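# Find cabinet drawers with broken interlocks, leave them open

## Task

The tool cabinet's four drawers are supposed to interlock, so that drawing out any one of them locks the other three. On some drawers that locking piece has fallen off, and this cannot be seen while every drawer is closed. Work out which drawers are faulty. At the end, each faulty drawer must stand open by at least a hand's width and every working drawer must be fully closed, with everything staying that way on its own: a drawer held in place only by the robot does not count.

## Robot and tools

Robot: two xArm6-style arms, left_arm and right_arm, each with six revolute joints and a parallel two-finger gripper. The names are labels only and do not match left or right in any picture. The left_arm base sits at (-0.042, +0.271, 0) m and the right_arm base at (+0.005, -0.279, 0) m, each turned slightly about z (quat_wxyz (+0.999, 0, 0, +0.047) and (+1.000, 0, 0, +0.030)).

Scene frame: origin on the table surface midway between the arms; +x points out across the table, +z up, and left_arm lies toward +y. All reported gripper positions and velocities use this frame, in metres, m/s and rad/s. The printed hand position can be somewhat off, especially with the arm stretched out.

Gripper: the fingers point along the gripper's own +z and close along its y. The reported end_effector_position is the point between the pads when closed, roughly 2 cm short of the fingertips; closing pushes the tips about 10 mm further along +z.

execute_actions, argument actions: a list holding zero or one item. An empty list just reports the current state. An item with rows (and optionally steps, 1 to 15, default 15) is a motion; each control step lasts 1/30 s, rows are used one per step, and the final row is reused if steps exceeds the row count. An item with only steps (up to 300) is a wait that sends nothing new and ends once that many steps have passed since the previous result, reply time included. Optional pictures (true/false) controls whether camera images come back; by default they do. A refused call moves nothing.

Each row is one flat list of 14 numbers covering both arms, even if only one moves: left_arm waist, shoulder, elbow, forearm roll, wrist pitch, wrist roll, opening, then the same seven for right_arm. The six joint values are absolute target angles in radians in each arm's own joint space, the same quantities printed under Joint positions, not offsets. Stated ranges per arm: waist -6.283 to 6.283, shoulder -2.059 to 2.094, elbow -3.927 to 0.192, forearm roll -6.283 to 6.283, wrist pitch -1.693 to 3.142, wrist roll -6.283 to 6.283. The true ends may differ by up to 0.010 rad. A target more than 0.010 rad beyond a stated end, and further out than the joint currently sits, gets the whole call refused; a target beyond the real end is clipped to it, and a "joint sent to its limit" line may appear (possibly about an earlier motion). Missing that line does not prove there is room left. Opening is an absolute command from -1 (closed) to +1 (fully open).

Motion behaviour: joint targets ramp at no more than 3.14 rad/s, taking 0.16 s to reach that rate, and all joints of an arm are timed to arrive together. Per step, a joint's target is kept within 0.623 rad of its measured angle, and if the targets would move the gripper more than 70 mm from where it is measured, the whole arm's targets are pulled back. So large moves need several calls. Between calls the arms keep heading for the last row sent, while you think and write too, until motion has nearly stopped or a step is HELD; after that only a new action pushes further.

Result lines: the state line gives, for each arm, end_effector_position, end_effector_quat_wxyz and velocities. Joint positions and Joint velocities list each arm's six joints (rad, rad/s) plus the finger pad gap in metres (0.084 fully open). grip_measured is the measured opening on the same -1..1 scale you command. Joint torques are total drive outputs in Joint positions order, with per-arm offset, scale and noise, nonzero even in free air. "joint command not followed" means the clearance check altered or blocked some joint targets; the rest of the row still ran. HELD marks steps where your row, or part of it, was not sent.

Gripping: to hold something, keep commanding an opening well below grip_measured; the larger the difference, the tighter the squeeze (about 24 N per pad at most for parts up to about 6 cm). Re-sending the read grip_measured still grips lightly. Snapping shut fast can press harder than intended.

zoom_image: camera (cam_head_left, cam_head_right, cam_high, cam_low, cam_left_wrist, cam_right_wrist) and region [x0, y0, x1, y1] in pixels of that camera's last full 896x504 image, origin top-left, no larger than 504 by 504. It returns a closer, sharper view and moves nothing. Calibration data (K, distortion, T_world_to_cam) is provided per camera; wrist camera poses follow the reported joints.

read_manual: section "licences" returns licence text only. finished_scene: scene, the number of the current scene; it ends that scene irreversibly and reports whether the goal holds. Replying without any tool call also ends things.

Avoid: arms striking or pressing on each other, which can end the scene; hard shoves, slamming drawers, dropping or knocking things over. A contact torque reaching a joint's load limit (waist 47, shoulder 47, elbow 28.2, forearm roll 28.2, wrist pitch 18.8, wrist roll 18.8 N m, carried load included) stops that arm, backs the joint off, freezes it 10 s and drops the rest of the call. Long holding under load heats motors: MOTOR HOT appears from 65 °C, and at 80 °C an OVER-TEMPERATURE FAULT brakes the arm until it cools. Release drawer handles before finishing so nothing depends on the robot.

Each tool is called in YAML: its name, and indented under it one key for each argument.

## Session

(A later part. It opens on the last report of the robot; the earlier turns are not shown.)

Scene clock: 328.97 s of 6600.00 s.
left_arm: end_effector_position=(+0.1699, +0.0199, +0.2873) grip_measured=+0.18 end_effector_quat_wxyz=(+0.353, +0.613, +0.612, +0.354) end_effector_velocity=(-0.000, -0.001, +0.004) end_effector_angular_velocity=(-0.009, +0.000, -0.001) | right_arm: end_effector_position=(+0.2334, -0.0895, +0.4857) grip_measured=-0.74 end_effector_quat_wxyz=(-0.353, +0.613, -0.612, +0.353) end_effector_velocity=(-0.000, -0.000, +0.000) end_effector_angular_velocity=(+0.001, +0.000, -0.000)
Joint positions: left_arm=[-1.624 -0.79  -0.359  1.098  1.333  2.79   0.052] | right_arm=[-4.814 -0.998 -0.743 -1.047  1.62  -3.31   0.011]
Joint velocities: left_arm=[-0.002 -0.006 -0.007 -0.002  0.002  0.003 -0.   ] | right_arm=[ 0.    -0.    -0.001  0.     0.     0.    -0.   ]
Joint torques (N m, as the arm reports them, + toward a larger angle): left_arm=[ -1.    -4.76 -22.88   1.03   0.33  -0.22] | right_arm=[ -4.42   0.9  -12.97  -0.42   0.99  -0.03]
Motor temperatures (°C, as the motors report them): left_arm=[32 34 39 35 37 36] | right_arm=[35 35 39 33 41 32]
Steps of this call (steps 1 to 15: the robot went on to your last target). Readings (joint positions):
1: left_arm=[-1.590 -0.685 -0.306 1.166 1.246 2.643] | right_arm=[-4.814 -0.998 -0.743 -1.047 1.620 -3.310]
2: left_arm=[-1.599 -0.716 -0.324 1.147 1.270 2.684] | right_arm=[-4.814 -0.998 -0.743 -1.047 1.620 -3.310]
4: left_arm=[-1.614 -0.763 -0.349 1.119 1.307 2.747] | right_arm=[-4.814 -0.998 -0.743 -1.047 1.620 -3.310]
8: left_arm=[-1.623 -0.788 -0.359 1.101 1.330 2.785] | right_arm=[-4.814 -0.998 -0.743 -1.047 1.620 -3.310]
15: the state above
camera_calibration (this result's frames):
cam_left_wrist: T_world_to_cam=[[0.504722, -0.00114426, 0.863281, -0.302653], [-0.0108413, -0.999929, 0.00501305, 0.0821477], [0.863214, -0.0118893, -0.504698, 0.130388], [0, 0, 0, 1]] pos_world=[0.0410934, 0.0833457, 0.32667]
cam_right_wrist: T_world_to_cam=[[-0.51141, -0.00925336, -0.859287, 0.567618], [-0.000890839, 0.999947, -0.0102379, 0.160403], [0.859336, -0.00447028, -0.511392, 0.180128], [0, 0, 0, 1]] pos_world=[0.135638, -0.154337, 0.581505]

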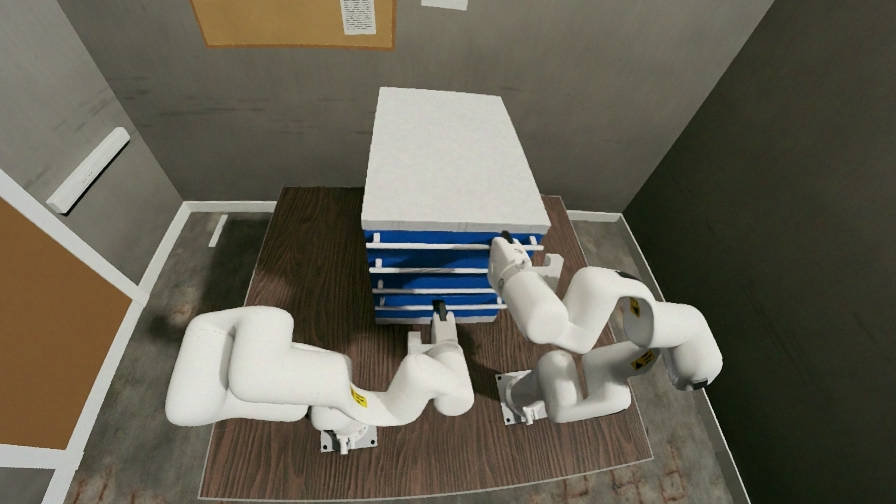

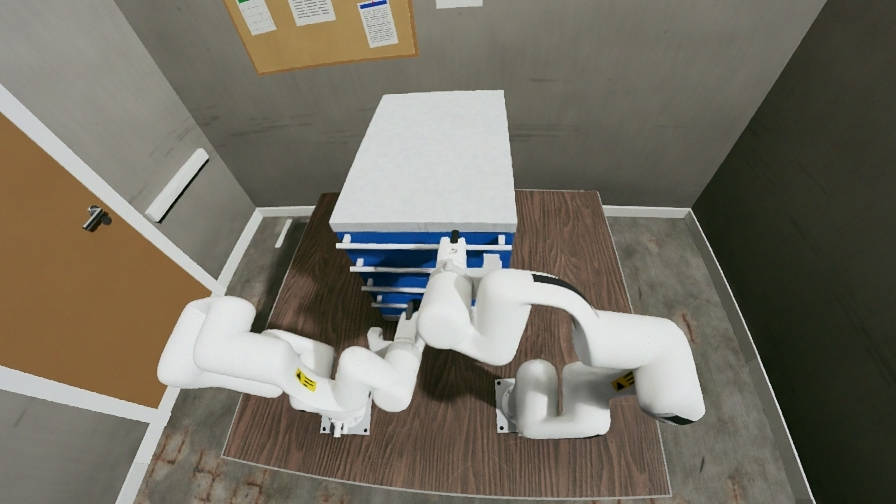

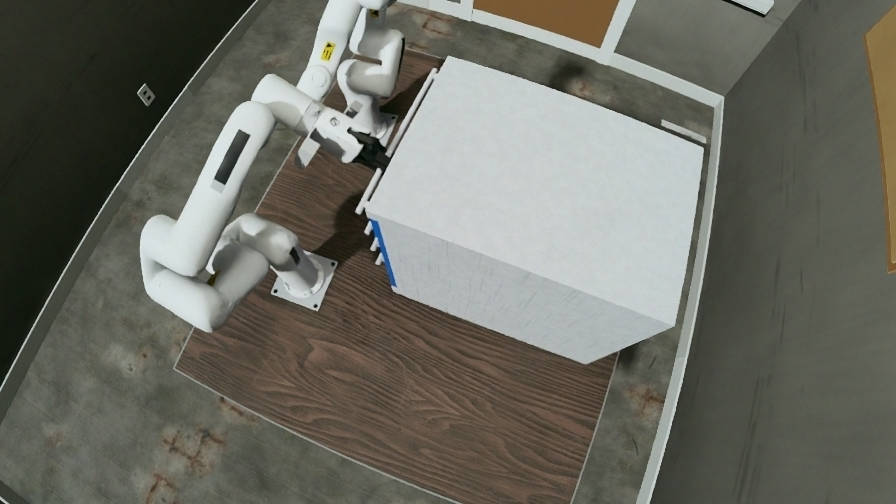

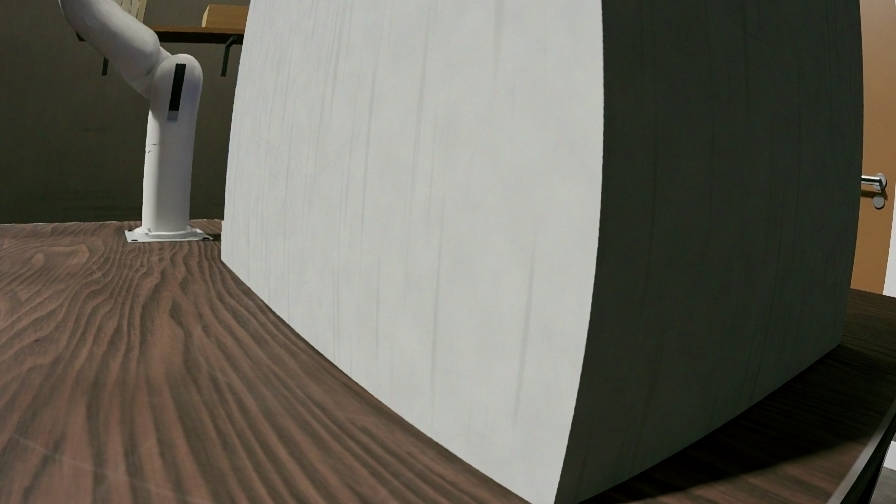

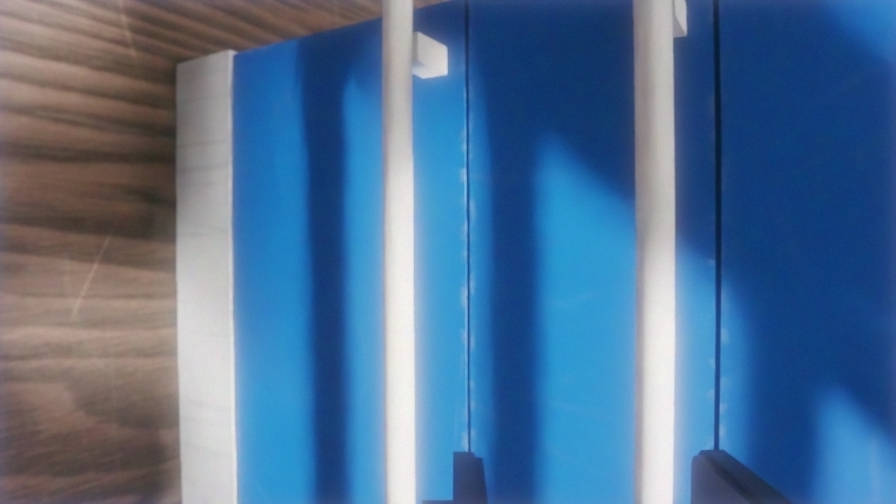

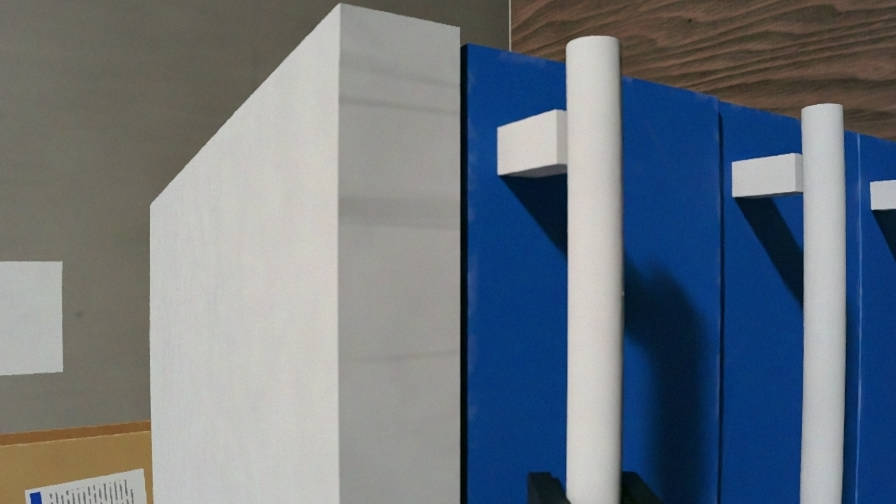

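execute_actions:
  actions:
    - {"rows": [[-1.5451,-0.7908,-0.3605,1.1238,1.2687,2.8232,0.19,-4.8144,-0.9981,-0.7433,-1.0474,1.6199,-3.3102,-0.8],[-1.5451,-0.7908,-0.3605,1.1238,1.2687,2.8232,0.19,-4.8144,-0.9981,-0.7433,-1.0474,1.6199,-3.3102,-0.8],[-1.4639,-0.7799,-0.3621,1.1508,1.1983,2.8469,0.19,-4.8144,-0.9981,-0.7433,-1.0474,1.6199,-3.3102,-0.8],[-1.4639,-0.7799,-0.3621,1.1508,1.1983,2.8469,0.19,-4.8144,-0.9981,-0.7433,-1.0474,1.6199,-3.3102,-0.8],[-1.3823,-0.7626,-0.3677,1.1773,1.1257,2.8671,0.19,-4.8144,-0.9981,-0.7433,-1.0474,1.6199,-3.3102,-0.8],[-1.3823,-0.7626,-0.3677,1.1773,1.1257,2.8671,0.19,-4.8144,-0.9981,-0.7433,-1.0474,1.6199,-3.3102,-0.8],[-1.3412,-0.7515,-0.3720,1.1903,1.0886,2.8759,0.19,-4.8144,-0.9981,-0.7433,-1.0474,1.6199,-3.3102,-0.8],[-1.3412,-0.7515,-0.3720,1.1903,1.0886,2.8759,0.19,-4.8144,-0.9981,-0.7433,-1.0474,1.6199,-3.3102,-0.8],[-1.3002,-0.7388,-0.3774,1.2033,1.0511,2.8837,0.19,-4.8144,-0.9981,-0.7433,-1.0474,1.6199,-3.3102,-0.8]], "steps": 15}
  pictures: false

execute_actions:
  actions:
    - {"rows": [[-1.3002,-0.7388,-0.3774,1.2033,1.0511,2.8837,0.19,-4.8144,-0.9981,-0.7433,-1.0474,1.6199,-3.3102,-0.8],[-1.3002,-0.7388,-0.3774,1.2033,1.0511,2.8837,0.19,-4.8144,-0.9981,-0.7433,-1.0474,1.6199,-3.3102,-0.8],[-1.3002,-0.7388,-0.3774,1.2033,1.0511,2.8837,0.19,-4.8144,-0.9981,-0.7433,-1.0474,1.6199,-3.3102,-0.8],[-1.3002,-0.7388,-0.3774,1.2033,1.0511,2.8837,-0.5,-4.8144,-0.9981,-0.7433,-1.0474,1.6199,-3.3102,-0.8]], "steps": 15}

Scene clock: 340.70 s of 6600.00 s.
left_arm: end_effector_position=(+0.2328, +0.0202, +0.2904) grip_measured=+0.18 end_effector_quat_wxyz=(+0.354, +0.612, +0.612, +0.355) end_effector_velocity=(+0.016, -0.005, -0.000) end_effector_angular_velocity=(-0.005, +0.005, -0.025) | right_arm: end_effector_position=(+0.2335, -0.0896, +0.4859) grip_measured=-0.74 end_effector_quat_wxyz=(-0.353, +0.612, -0.613, +0.353) end_effector_velocity=(-0.000, +0.000, +0.000) end_effector_angular_velocity=(+0.001, -0.000, +0.000)
Joint positions: left_arm=[-1.307 -0.74  -0.377  1.201  1.058  2.882  0.052] | right_arm=[-4.814 -0.998 -0.743 -1.047  1.62  -3.31   0.011]
Joint velocities: left_arm=[ 0.09   0.025 -0.01   0.033 -0.105  0.025  0.   ] | right_arm=[-0.    -0.    -0.     0.    -0.001  0.    -0.   ]
Joint torques (N m, as the arm reports them, + toward a larger angle): left_arm=[ -3.58  -7.38 -23.01   0.47   0.38  -0.31] | right_arm=[ -4.8    0.18 -14.32  -0.89   1.23  -0.12]
Motor temperatures (°C, as the motors report them): left_arm=[32 34 40 35 37 36] | right_arm=[35 35 39 33 41 32]
Steps of this call (steps 1 to 15: the robot went on to your last target; steps 16 to 90: nothing new was sent; then 8.23 s passed at rest; steps 91 to 105: all 15 steps of this action). Readings (joint positions):
91: left_arm=[-1.624 -0.791 -0.360 1.098 1.332 2.790] | right_arm=[-4.814 -0.998 -0.743 -1.047 1.620 -3.310]
92: left_arm=[-1.617 -0.791 -0.360 1.101 1.324 2.794] | right_arm=[-4.814 -0.998 -0.743 -1.047 1.620 -3.310]
94: left_arm=[-1.573 -0.790 -0.360 1.115 1.289 2.811] | right_arm=[-4.814 -0.998 -0.743 -1.047 1.620 -3.310]
98: left_arm=[-1.440 -0.772 -0.365 1.158 1.177 2.850] | right_arm=[-4.814 -0.998 -0.743 -1.047 1.620 -3.310]
105: the state above

Scene clock: 341.20 s of 6600.00 s.
left_arm: end_effector_position=(+0.2339, +0.0198, +0.2905) grip_measured=-0.52 end_effector_quat_wxyz=(+0.354, +0.612, +0.612, +0.354) end_effector_velocity=(+0.000, +0.000, -0.001) end_effector_angular_velocity=(+0.002, +0.000, +0.001) | right_arm: end_effector_position=(+0.2335, -0.0896, +0.4859) grip_measured=-0.74 end_effector_quat_wxyz=(-0.353, +0.612, -0.613, +0.353) end_effector_velocity=(-0.000, -0.000, -0.000) end_effector_angular_velocity=(-0.000, +0.001, -0.000)
Joint positions: left_arm=[-1.3   -0.739 -0.377  1.203  1.051  2.884  0.021] | right_arm=[-4.814 -0.998 -0.743 -1.047  1.62  -3.31   0.011]
Joint velocities: left_arm=[ 0.001  0.001  0.001  0.    -0.     0.    -0.002] | right_arm=[-0.    -0.    -0.     0.001  0.    -0.    -0.   ]
Joint torques (N m, as the arm reports them, + toward a larger angle): left_arm=[ -0.93  -6.48 -23.1    0.71   0.15  -0.1 ] | right_arm=[ -5.14  -0.6  -14.23  -0.76   1.48  -0.25]
Motor temperatures (°C, as the motors report them): left_arm=[32 34 40 35 37 36] | right_arm=[35 35 39 33 41 32]
Steps of this call (steps 1 to 15: all 15 steps of this action). Readings (joint positions):
1: left_arm=[-1.304 -0.740 -0.377 1.202 1.056 2.883] | right_arm=[-4.814 -0.998 -0.743 -1.047 1.620 -3.310]
2: left_arm=[-1.303 -0.739 -0.377 1.202 1.054 2.883] | right_arm=[-4.814 -0.998 -0.743 -1.047 1.620 -3.310]
4: left_arm=[-1.302 -0.739 -0.377 1.203 1.052 2.883] | right_arm=[-4.814 -0.998 -0.743 -1.047 1.620 -3.310]
8: left_arm=[-1.301 -0.739 -0.377 1.203 1.051 2.884] | right_arm=[-4.814 -0.998 -0.743 -1.047 1.620 -3.310]
15: the state above
camera_calibration (this result's frames):
cam_left_wrist: T_world_to_cam=[[0.503075, 0.000284766, 0.864243, -0.337632], [-0.0112386, -0.999913, 0.00687144, 0.0823162], [0.86417, -0.0131697, -0.503028, 0.076094], [0, 0, 0, 1]] pos_world=[0.105021, 0.0834073, 0.329508]
cam_right_wrist: T_world_to_cam=[[-0.5113, -0.00884299, -0.859357, 0.567813], [-0.00062193, 0.999951, -0.00991969, 0.160298], [0.859402, -0.00453748, -0.51128, 0.180091], [0, 0, 0, 1]] pos_world=[0.135651, -0.154452, 0.581621]

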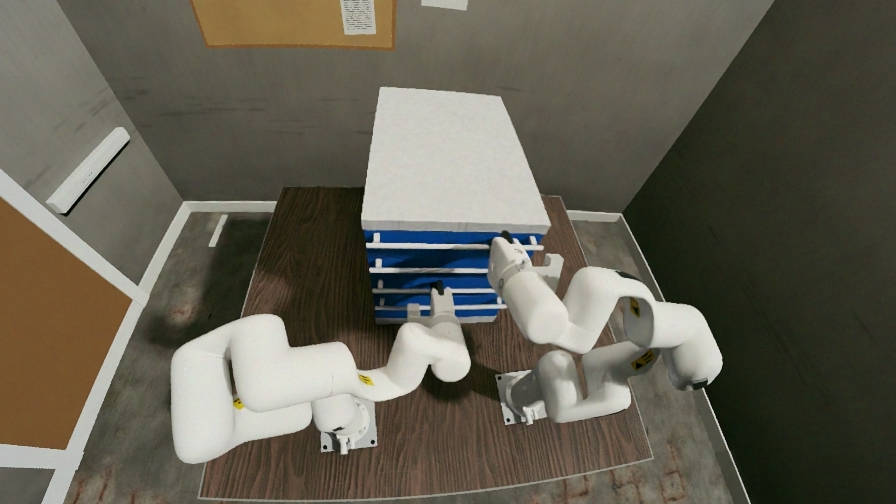

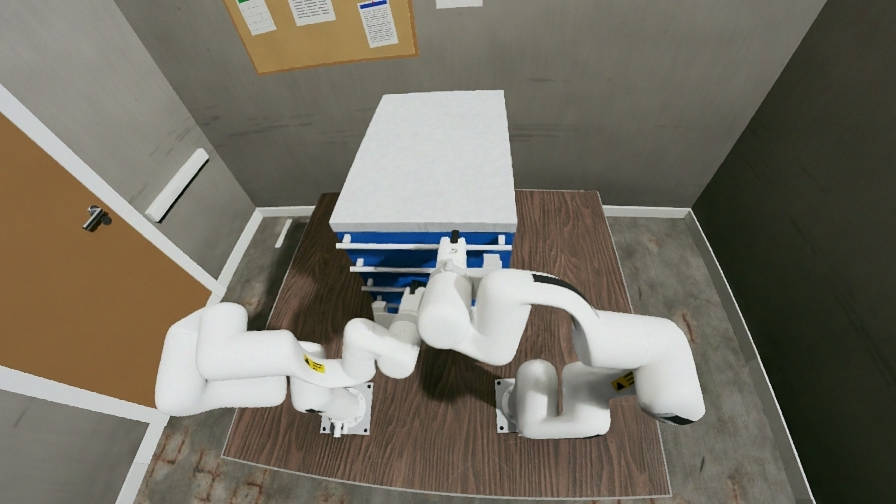

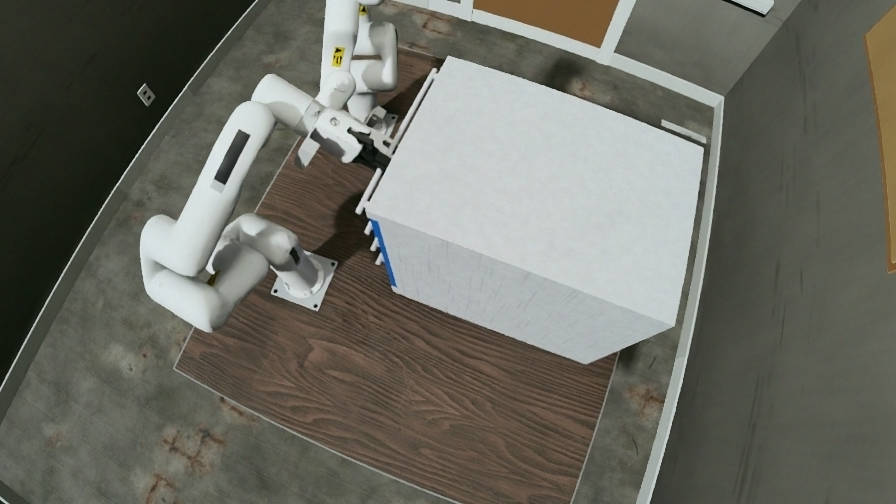

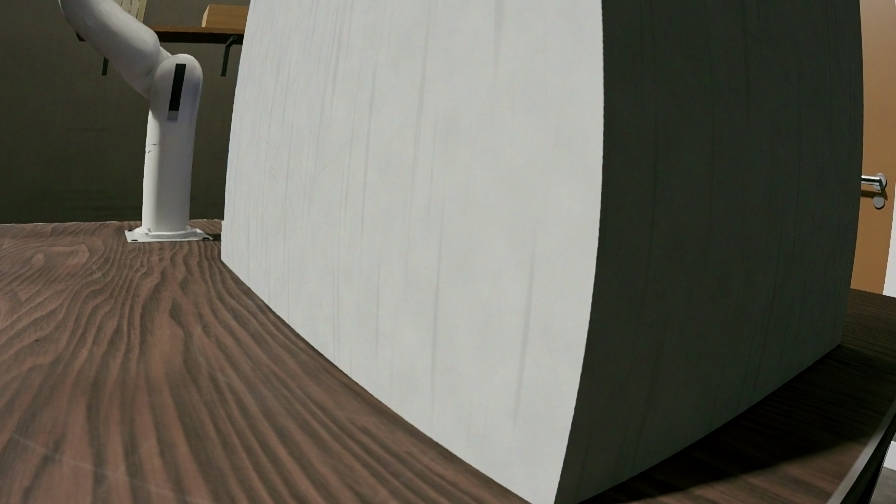

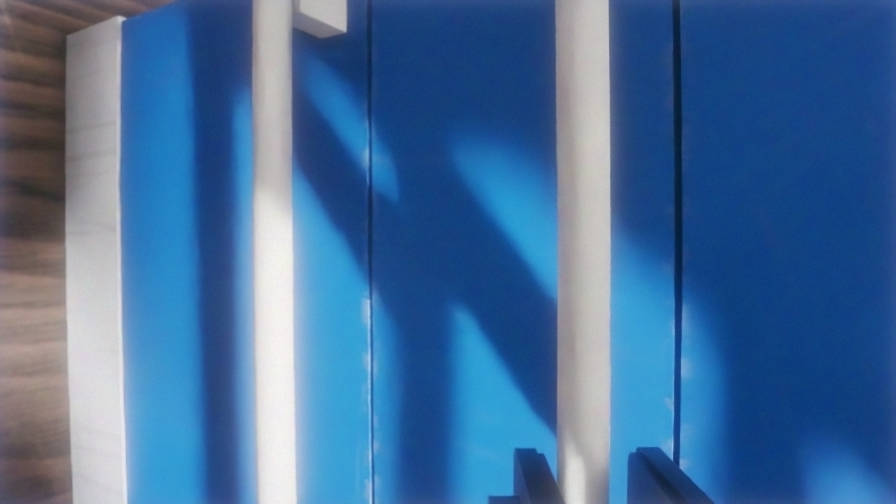

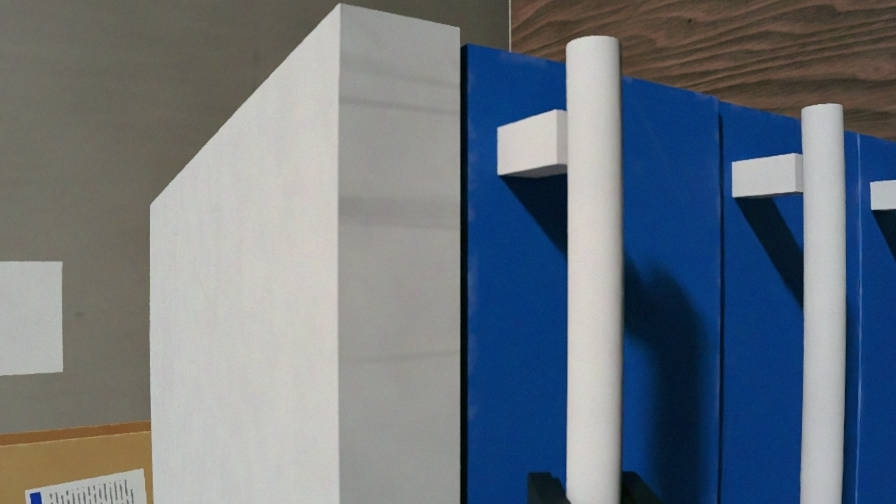

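execute_actions:
  actions:
    - {"rows": [[-1.2991,-0.7344,-0.3746,1.2051,1.0471,2.8779,-0.5,-4.8144,-0.9981,-0.7433,-1.0474,1.6199,-3.3102,-0.8],[-1.2991,-0.7344,-0.3746,1.2051,1.0471,2.8779,-0.5,-4.8144,-0.9981,-0.7433,-1.0474,1.6199,-3.3102,-0.8],[-1.2991,-0.7344,-0.3746,1.2051,1.0471,2.8779,-0.5,-4.8144,-0.9981,-0.7433,-1.0474,1.6199,-3.3102,-0.8],[-1.2991,-0.7344,-0.3746,1.2051,1.0471,2.8779,-0.5,-4.8144,-0.9981,-0.7433,-1.0474,1.6199,-3.3102,-0.8],[-1.2991,-0.7344,-0.3746,1.2051,1.0471,2.8779,-0.5,-4.8144,-0.9981,-0.7433,-1.0474,1.6199,-3.3102,-0.8],[-1.2991,-0.7344,-0.3746,1.2051,1.0471,2.8779,-0.5,-4.8144,-0.9981,-0.7433,-1.0474,1.6199,-3.3102,-0.8],[-1.2991,-0.7344,-0.3746,1.2051,1.0471,2.8779,-0.8,-4.8144,-0.9981,-0.7433,-1.0474,1.6199,-3.3102,-0.8]], "steps": 14}
  pictures: false

Scene clock: 344.70 s of 6600.00 s.
left_arm: end_effector_position=(+0.2337, +0.0196, +0.2877) grip_measured=-0.74 end_effector_quat_wxyz=(+0.353, +0.613, +0.612, +0.353) end_effector_velocity=(+0.000, -0.000, +0.000) end_effector_angular_velocity=(+0.001, -0.000, +0.001) | right_arm: end_effector_position=(+0.2335, -0.0896, +0.4859) grip_measured=-0.74 end_effector_quat_wxyz=(-0.353, +0.612, -0.613, +0.353) end_effector_velocity=(-0.000, +0.001, +0.000) end_effector_angular_velocity=(+0.002, +0.000, +0.002)
Joint positions: left_arm=[-1.299 -0.734 -0.374  1.205  1.047  2.878  0.011] | right_arm=[-4.814 -0.998 -0.743 -1.047  1.62  -3.31   0.011]
Joint velocities: left_arm=[ 0.     0.002 -0.002  0.001  0.001 -0.    -0.   ] | right_arm=[-0.    -0.    -0.     0.001 -0.003  0.    -0.   ]
Joint torques (N m, as the arm reports them, + toward a larger angle): left_arm=[ -0.45  -6.42 -23.95   0.95   0.21  -0.11] | right_arm=[ -5.11  -0.32 -14.3   -0.99   1.32  -0.13]
Motor temperatures (°C, as the motors report them): left_arm=[32 34 41 35 37 36] | right_arm=[35 35 39 33 41 32]
Steps of this call (steps 1 to 15: the robot went on to your last target; steps 16 to 90: nothing new was sent; then 0.03 s passed at rest; steps 91 to 104: all 14 steps of this action). Readings (joint positions):
91: left_arm=[-1.300 -0.739 -0.377 1.203 1.051 2.883] | right_arm=[-4.814 -0.998 -0.743 -1.047 1.620 -3.310]
92: left_arm=[-1.300 -0.738 -0.377 1.204 1.050 2.882] | right_arm=[-4.814 -0.998 -0.743 -1.047 1.620 -3.310]
94: left_arm=[-1.299 -0.736 -0.376 1.204 1.049 2.880] | right_arm=[-4.814 -0.998 -0.743 -1.047 1.620 -3.310]
98: left_arm=[-1.299 -0.735 -0.375 1.205 1.047 2.878] | right_arm=[-4.814 -0.998 -0.743 -1.047 1.620 -3.310]
104: the state above

execute_actions:
  actions:
    - {"rows": [[-1.3401,-0.7471,-0.3692,1.1921,1.0846,2.8701,-0.8,-4.8144,-0.9981,-0.7433,-1.0474,1.6199,-3.3102,-0.8],[-1.3401,-0.7471,-0.3692,1.1921,1.0846,2.8701,-0.8,-4.8144,-0.9981,-0.7433,-1.0474,1.6199,-3.3102,-0.8],[-1.3812,-0.7582,-0.3649,1.1791,1.1217,2.8613,-0.8,-4.8144,-0.9981,-0.7433,-1.0474,1.6199,-3.3102,-0.8],[-1.3812,-0.7582,-0.3649,1.1791,1.1217,2.8613,-0.8,-4.8144,-0.9981,-0.7433,-1.0474,1.6199,-3.3102,-0.8],[-1.4220,-0.7676,-0.3616,1.1659,1.1582,2.8516,-0.8,-4.8144,-0.9981,-0.7433,-1.0474,1.6199,-3.3102,-0.8],[-1.4220,-0.7676,-0.3616,1.1659,1.1582,2.8516,-0.8,-4.8144,-0.9981,-0.7433,-1.0474,1.6199,-3.3102,-0.8],[-1.4628,-0.7755,-0.3593,1.1526,1.1943,2.8411,-0.8,-4.8144,-0.9981,-0.7433,-1.0474,1.6199,-3.3102,-0.8],[-1.4628,-0.7755,-0.3593,1.1526,1.1943,2.8411,-0.8,-4.8144,-0.9981,-0.7433,-1.0474,1.6199,-3.3102,-0.8],[-1.5034,-0.7817,-0.3581,1.1391,1.2298,2.8297,-0.8,-4.8144,-0.9981,-0.7433,-1.0474,1.6199,-3.3102,-0.8],[-1.5034,-0.7817,-0.3581,1.1391,1.2298,2.8297,-0.8,-4.8144,-0.9981,-0.7433,-1.0474,1.6199,-3.3102,-0.8],[-1.5440,-0.7864,-0.3577,1.1256,1.2647,2.8174,-0.8,-4.8144,-0.9981,-0.7433,-1.0474,1.6199,-3.3102,-0.8],[-1.5440,-0.7864,-0.3577,1.1256,1.2647,2.8174,-0.8,-4.8144,-0.9981,-0.7433,-1.0474,1.6199,-3.3102,-0.8],[-1.5844,-0.7893,-0.3585,1.1119,1.2991,2.8042,-0.8,-4.8144,-0.9981,-0.7433,-1.0474,1.6199,-3.3102,-0.8],[-1.5844,-0.7893,-0.3585,1.1119,1.2991,2.8042,-0.8,-4.8144,-0.9981,-0.7433,-1.0474,1.6199,-3.3102,-0.8],[-1.6247,-0.7907,-0.3603,1.0982,1.3331,2.7901,-0.8,-4.8144,-0.9981,-0.7433,-1.0474,1.6199,-3.3102,-0.8]], "steps": 15}
  pictures: false

execute_actions:
  actions:
    - {"rows": [[-1.6247,-0.7907,-0.3603,1.0982,1.3331,2.7901,-0.8,-4.8144,-0.9981,-0.7433,-1.0474,1.6199,-3.3102,-0.8],[-1.6649,-0.7905,-0.3631,1.0843,1.3665,2.7752,-0.8,-4.8144,-0.9981,-0.7433,-1.0474,1.6199,-3.3102,-0.8],[-1.6649,-0.7905,-0.3631,1.0843,1.3665,2.7752,-0.8,-4.8144,-0.9981,-0.7433,-1.0474,1.6199,-3.3102,-0.8],[-1.7050,-0.7886,-0.3669,1.0704,1.3995,2.7592,-0.8,-4.8144,-0.9981,-0.7433,-1.0474,1.6199,-3.3102,-0.8],[-1.7050,-0.7886,-0.3669,1.0704,1.3995,2.7592,-0.8,-4.8144,-0.9981,-0.7433,-1.0474,1.6199,-3.3102,-0.8],[-1.7450,-0.7851,-0.3717,1.0563,1.4318,2.7425,-0.8,-4.8144,-0.9981,-0.7433,-1.0474,1.6199,-3.3102,-0.8],[-1.7450,-0.7851,-0.3717,1.0563,1.4318,2.7425,-0.8,-4.8144,-0.9981,-0.7433,-1.0474,1.6199,-3.3102,-0.8],[-1.7848,-0.7799,-0.3775,1.0420,1.4637,2.7249,-0.8,-4.8144,-0.9981,-0.7433,-1.0474,1.6199,-3.3102,-0.8],[-1.7848,-0.7799,-0.3775,1.0420,1.4637,2.7249,-0.8,-4.8144,-0.9981,-0.7433,-1.0474,1.6199,-3.3102,-0.8],[-1.8246,-0.7732,-0.3844,1.0277,1.4950,2.7064,-0.8,-4.8144,-0.9981,-0.7433,-1.0474,1.6199,-3.3102,-0.8],[-1.8246,-0.7732,-0.3844,1.0277,1.4950,2.7064,-0.8,-4.8144,-0.9981,-0.7433,-1.0474,1.6199,-3.3102,-0.8],[-1.8642,-0.7648,-0.3923,1.0133,1.5259,2.6869,-0.8,-4.8144,-0.9981,-0.7433,-1.0474,1.6199,-3.3102,-0.8],[-1.8642,-0.7648,-0.3923,1.0133,1.5259,2.6869,-0.8,-4.8144,-0.9981,-0.7433,-1.0474,1.6199,-3.3102,-0.8],[-1.9037,-0.7549,-0.4012,0.9987,1.5562,2.6667,-0.8,-4.8144,-0.9981,-0.7433,-1.0474,1.6199,-3.3102,-0.8],[-1.9431,-0.7432,-0.4111,0.9841,1.5860,2.6455,-0.8,-4.8144,-0.9981,-0.7433,-1.0474,1.6199,-3.3102,-0.8]], "steps": 15}
  pictures: false

execute_actions:
  actions:
    - {"rows": [[-1.9431,-0.7432,-0.4111,0.9841,1.5860,2.6455,-0.8,-4.8144,-0.9981,-0.7433,-1.0474,1.6199,-3.3102,-0.8],[-1.9431,-0.7432,-0.4111,0.9841,1.5860,2.6455,-0.8,-4.8144,-0.9981,-0.7433,-1.0474,1.6199,-3.3102,-0.8],[-1.9431,-0.7432,-0.4111,0.9841,1.5860,2.6455,-0.8,-4.8144,-0.9981,-0.7433,-1.0474,1.6199,-3.3102,-0.8],[-1.9431,-0.7432,-0.4111,0.9841,1.5860,2.6455,-0.8,-4.8144,-0.9981,-0.7433,-1.0474,1.6199,-3.3102,-0.8],[-1.9431,-0.7432,-0.4111,0.9841,1.5860,2.6455,-0.8,-4.7812,-0.9971,-0.7462,-1.0519,1.6496,-3.2965,-0.8],[-1.9431,-0.7432,-0.4111,0.9841,1.5860,2.6455,-0.8,-4.7812,-0.9971,-0.7462,-1.0519,1.6496,-3.2965,-0.8],[-1.9431,-0.7432,-0.4111,0.9841,1.5860,2.6455,-0.8,-4.7485,-0.9958,-0.7492,-1.0561,1.6787,-3.2829,-0.8]], "steps": 14}

Scene clock: 368.87 s of 6600.00 s.
left_arm: end_effector_position=(+0.1860, +0.0196, +0.2878) grip_measured=-0.74 end_effector_quat_wxyz=(+0.354, +0.612, +0.612, +0.354) end_effector_velocity=(-0.115, +0.001, -0.000) end_effector_angular_velocity=(-0.004, +0.008, +0.002) | right_arm: end_effector_position=(+0.2335, -0.0896, +0.4859) grip_measured=-0.74 end_effector_quat_wxyz=(-0.353, +0.612, -0.613, +0.353) end_effector_velocity=(-0.000, +0.001, +0.000) end_effector_angular_velocity=(+0.002, -0.000, +0.002)
Joint positions: left_arm=[-1.541 -0.785 -0.358  1.126  1.262  2.818  0.011] | right_arm=[-4.814 -0.998 -0.743 -1.047  1.62  -3.31   0.011]
Joint velocities: left_arm=[-0.594 -0.059 -0.005 -0.199  0.513 -0.186 -0.   ] | right_arm=[-0.    -0.    -0.001 -0.    -0.002  0.    -0.   ]
Joint torques (N m, as the arm reports them, + toward a larger angle): left_arm=[ -2.1   -7.28 -27.86   1.97   0.71  -0.29] | right_arm=[ -5.42  -0.24 -14.46  -0.72   1.38  -0.23]
Motor temperatures (°C, as the motors report them): left_arm=[32 34 43 35 36 36] | right_arm=[35 35 40 33 41 32]
Steps of this call (steps 1 to 15: the robot went on to your last target; steps 16 to 90: nothing new was sent; then 20.67 s passed at rest; steps 91 to 105: all 15 steps of this action). Readings (joint positions):
91: left_arm=[-1.300 -0.735 -0.375 1.205 1.048 2.878] | right_arm=[-4.814 -0.998 -0.743 -1.047 1.620 -3.310]
92: left_arm=[-1.305 -0.736 -0.374 1.203 1.054 2.876] | right_arm=[-4.814 -0.998 -0.743 -1.047 1.620 -3.310]
94: left_arm=[-1.329 -0.743 -0.371 1.196 1.075 2.872] | right_arm=[-4.814 -0.998 -0.743 -1.047 1.620 -3.310]
98: left_arm=[-1.401 -0.762 -0.363 1.172 1.140 2.856] | right_arm=[-4.814 -0.998 -0.743 -1.047 1.620 -3.310]
105: the state above

Scene clock: 369.37 s of 6600.00 s.
left_arm: end_effector_position=(+0.1265, +0.0196, +0.2876) grip_measured=-0.74 end_effector_quat_wxyz=(+0.353, +0.612, +0.613, +0.353) end_effector_velocity=(-0.131, +0.001, -0.000) end_effector_angular_velocity=(-0.000, -0.007, +0.008) | right_arm: end_effector_position=(+0.2335, -0.0896, +0.4859) grip_measured=-0.74 end_effector_quat_wxyz=(-0.353, +0.612, -0.613, +0.353) end_effector_velocity=(+0.000, -0.000, -0.000) end_effector_angular_velocity=(-0.001, +0.001, -0.001)
Joint positions: left_arm=[-1.842 -0.769 -0.389  1.021  1.509  2.697  0.011] | right_arm=[-4.814 -0.998 -0.743 -1.047  1.62  -3.31   0.011]
Joint velocities: left_arm=[-0.633  0.139 -0.124 -0.231  0.496 -0.32  -0.   ] | right_arm=[ 0.     0.    -0.     0.     0.002 -0.    -0.   ]
Joint torques (N m, as the arm reports them, + toward a larger angle): left_arm=[ -6.33  -5.22 -26.65   1.66   0.15  -0.41] | right_arm=[ -5.07  -0.31 -14.32  -0.72   1.34  -0.11]
Motor temperatures (°C, as the motors report them): left_arm=[32 34 43 35 36 36] | right_arm=[35 35 40 33 41 32]
Steps of this call (steps 1 to 15: all 15 steps of this action). Readings (joint positions):
1: left_arm=[-1.562 -0.787 -0.358 1.119 1.280 2.811] | right_arm=[-4.814 -0.998 -0.743 -1.047 1.620 -3.310]
2: left_arm=[-1.582 -0.788 -0.359 1.112 1.297 2.805] | right_arm=[-4.814 -0.998 -0.743 -1.047 1.620 -3.310]
4: left_arm=[-1.622 -0.790 -0.361 1.099 1.331 2.791] | right_arm=[-4.814 -0.998 -0.743 -1.047 1.620 -3.310]
8: left_arm=[-1.702 -0.788 -0.367 1.071 1.397 2.760] | right_arm=[-4.814 -0.998 -0.743 -1.047 1.620 -3.310]
15: the state above

Scene clock: 369.83 s of 6600.00 s.
left_arm: end_effector_position=(+0.1051, +0.0197, +0.2876) grip_measured=-0.74 end_effector_quat_wxyz=(+0.353, +0.613, +0.612, +0.353) end_effector_velocity=(-0.001, +0.000, +0.000) end_effector_angular_velocity=(+0.001, -0.001, +0.001) | right_arm: end_effector_position=(+0.2253, -0.0896, +0.4858) grip_measured=-0.74 end_effector_quat_wxyz=(-0.353, +0.613, -0.612, +0.354) end_effector_velocity=(-0.004, +0.000, -0.001) end_effector_angular_velocity=(-0.002, -0.002, -0.002)
Joint positions: left_arm=[-1.942 -0.743 -0.411  0.984  1.585  2.646  0.011] | right_arm=[-4.751 -0.996 -0.749 -1.056  1.677 -3.284  0.011]
Joint velocities: left_arm=[-0.004  0.001 -0.001 -0.002  0.005 -0.002 -0.   ] | right_arm=[ 0.033  0.003 -0.001 -0.006  0.03   0.016 -0.   ]
Joint torques (N m, as the arm reports them, + toward a larger angle): left_arm=[ -2.39  -7.79 -27.67   2.78   0.75  -0.15] | right_arm=[ -3.93   0.2  -13.73  -0.09   0.87  -0.11]
Motor temperatures (°C, as the motors report them): left_arm=[32 34 43 35 36 36] | right_arm=[35 35 40 33 41 32]
Steps of this call (steps 1 to 14: all 14 steps of this action). Readings (joint positions):
1: left_arm=[-1.864 -0.763 -0.393 1.013 1.527 2.686] | right_arm=[-4.814 -0.998 -0.743 -1.047 1.620 -3.310]
2: left_arm=[-1.888 -0.757 -0.399 1.004 1.545 2.674] | right_arm=[-4.814 -0.998 -0.743 -1.047 1.620 -3.310]
4: left_arm=[-1.923 -0.749 -0.406 0.991 1.570 2.657] | right_arm=[-4.814 -0.998 -0.743 -1.047 1.620 -3.310]
8: left_arm=[-1.940 -0.744 -0.410 0.985 1.583 2.647] | right_arm=[-4.789 -0.997 -0.745 -1.052 1.643 -3.299]
14: the state above
camera_calibration (this result's frames):
cam_left_wrist: T_world_to_cam=[[0.505105, -0.000313706, 0.863058, -0.270226], [-0.0113139, -0.999916, 0.00625802, 0.0809429], [0.862984, -0.0129255, -0.505066, 0.186655], [0, 0, 0, 1]] pos_world=[-0.0236718, 0.083264, 0.326987]
cam_right_wrist: T_world_to_cam=[[-0.511419, -0.0100372, -0.859273, 0.563396], [-0.000540581, 0.999935, -0.0113586, 0.160959], [0.859331, -0.00534447, -0.511391, 0.187097], [0, 0, 0, 1]] pos_world=[0.12744, -0.154294, 0.581619]

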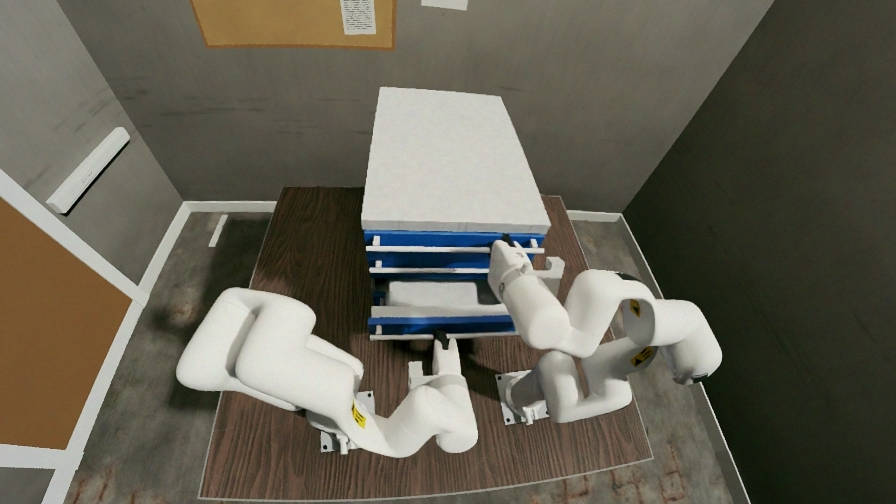

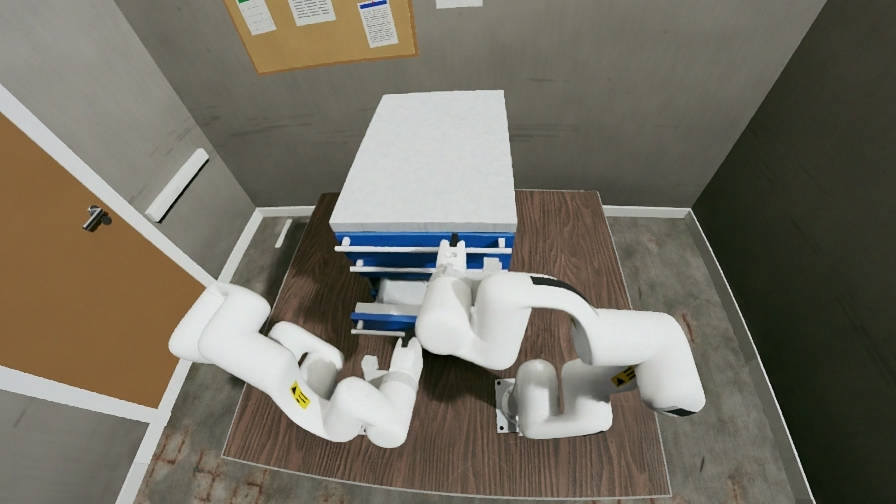

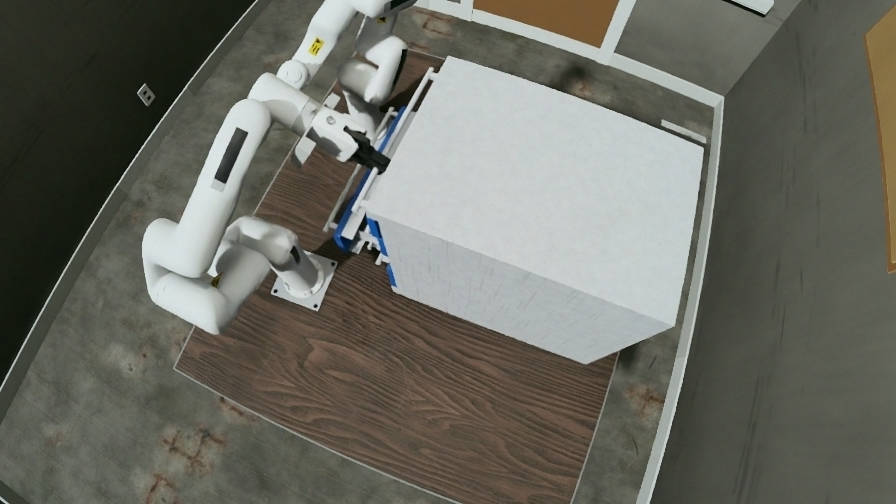

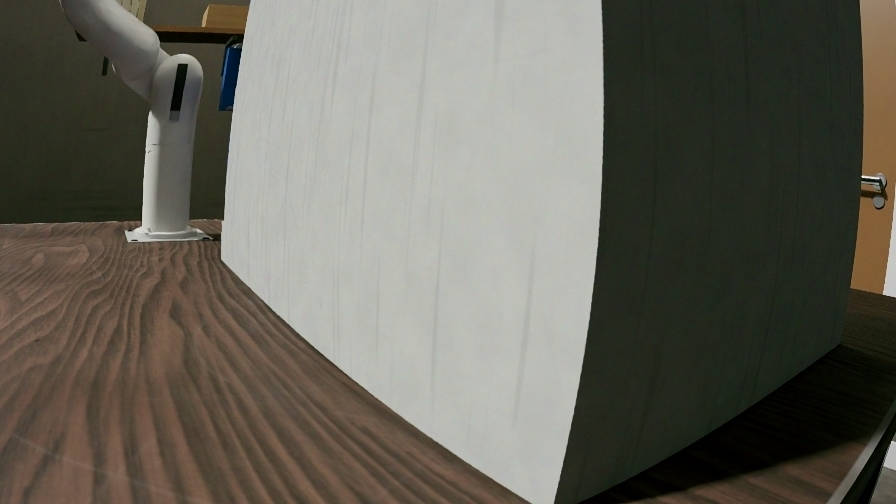

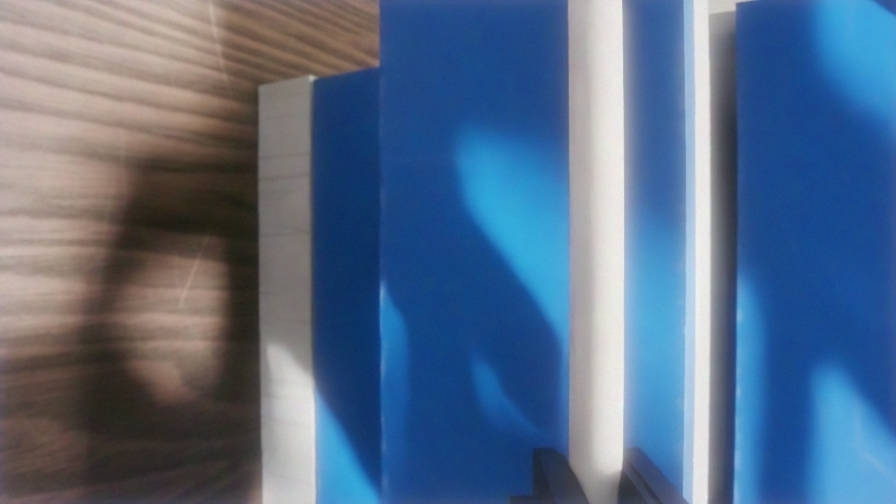

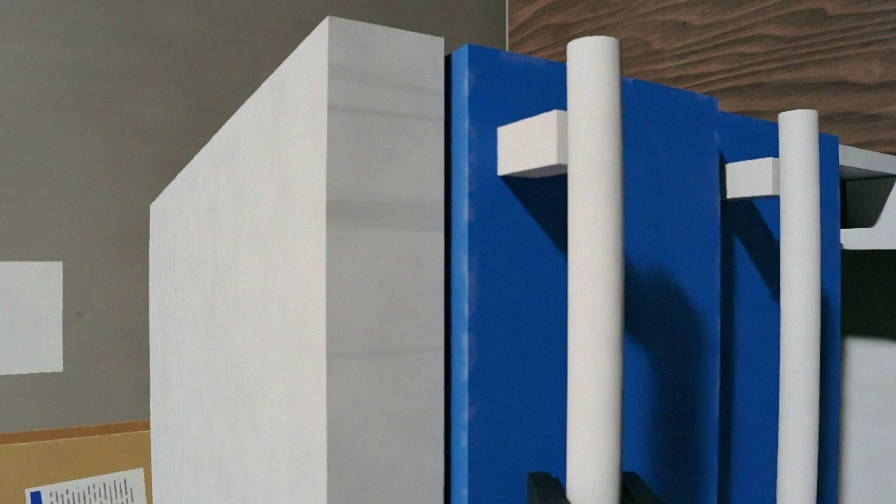

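Moved 8 mm freely. Continue probing to 24 mm; loosen left grip a bit.

execute_actions:
  actions:
    - {"rows": [[-1.9431,-0.7432,-0.4111,0.9841,1.5860,2.6455,-0.66,-4.7164,-0.9941,-0.7523,-1.0599,1.7072,-3.2691,-0.8],[-1.9431,-0.7432,-0.4111,0.9841,1.5860,2.6455,-0.66,-4.7164,-0.9941,-0.7523,-1.0599,1.7072,-3.2691,-0.8],[-1.9431,-0.7432,-0.4111,0.9841,1.5860,2.6455,-0.66,-4.6848,-0.9921,-0.7556,-1.0633,1.7352,-3.2554,-0.8]], "steps": 10}
  pictures: false

Scene clock: 371.67 s of 6600.00 s.
left_arm: end_effector_position=(+0.1051, +0.0196, +0.2887) grip_measured=-0.68 end_effector_quat_wxyz=(+0.354, +0.612, +0.613, +0.353) end_effector_velocity=(-0.000, -0.001, +0.000) end_effector_angular_velocity=(-0.002, +0.001, -0.002) | right_arm: end_effector_position=(+0.2168, -0.0894, +0.4855) grip_measured=-0.74 end_effector_quat_wxyz=(-0.353, +0.613, -0.612, +0.354) end_effector_velocity=(-0.004, -0.000, +0.000) end_effector_angular_velocity=(-0.000, -0.002, -0.003)
Joint positions: left_arm=[-1.943 -0.744 -0.413  0.985  1.587  2.646  0.014] | right_arm=[-4.687 -0.993 -0.756 -1.063  1.733 -3.257  0.011]
Joint velocities: left_arm=[-0.     0.001 -0.001  0.001 -0.003 -0.001  0.001] | right_arm=[ 0.031  0.004 -0.004 -0.006  0.029  0.016 -0.   ]
Joint torques (N m, as the arm reports them, + toward a larger angle): left_arm=[ -1.38  -6.68 -25.96   2.67   0.27  -0.36] | right_arm=[ -2.44   1.86 -11.61   0.95  -0.05  -0.16]
Motor temperatures (°C, as the motors report them): left_arm=[32 34 43 35 36 36] | right_arm=[35 35 39 33 41 32]
Steps of this call (steps 1 to 15: the robot went on to your last target; steps 16 to 45: nothing new was sent; steps 46 to 55: all 10 steps of this action). Readings (joint positions):
46: left_arm=[-1.943 -0.743 -0.411 0.984 1.586 2.646] | right_arm=[-4.748 -0.996 -0.749 -1.056 1.679 -3.283]
47: left_arm=[-1.943 -0.743 -0.411 0.984 1.586 2.646] | right_arm=[-4.743 -0.995 -0.750 -1.057 1.684 -3.280]
49: left_arm=[-1.943 -0.744 -0.412 0.984 1.587 2.646] | right_arm=[-4.724 -0.994 -0.752 -1.059 1.701 -3.272]
53: left_arm=[-1.943 -0.744 -0.413 0.985 1.587 2.646] | right_arm=[-4.691 -0.993 -0.755 -1.063 1.730 -3.258]
55: the state above


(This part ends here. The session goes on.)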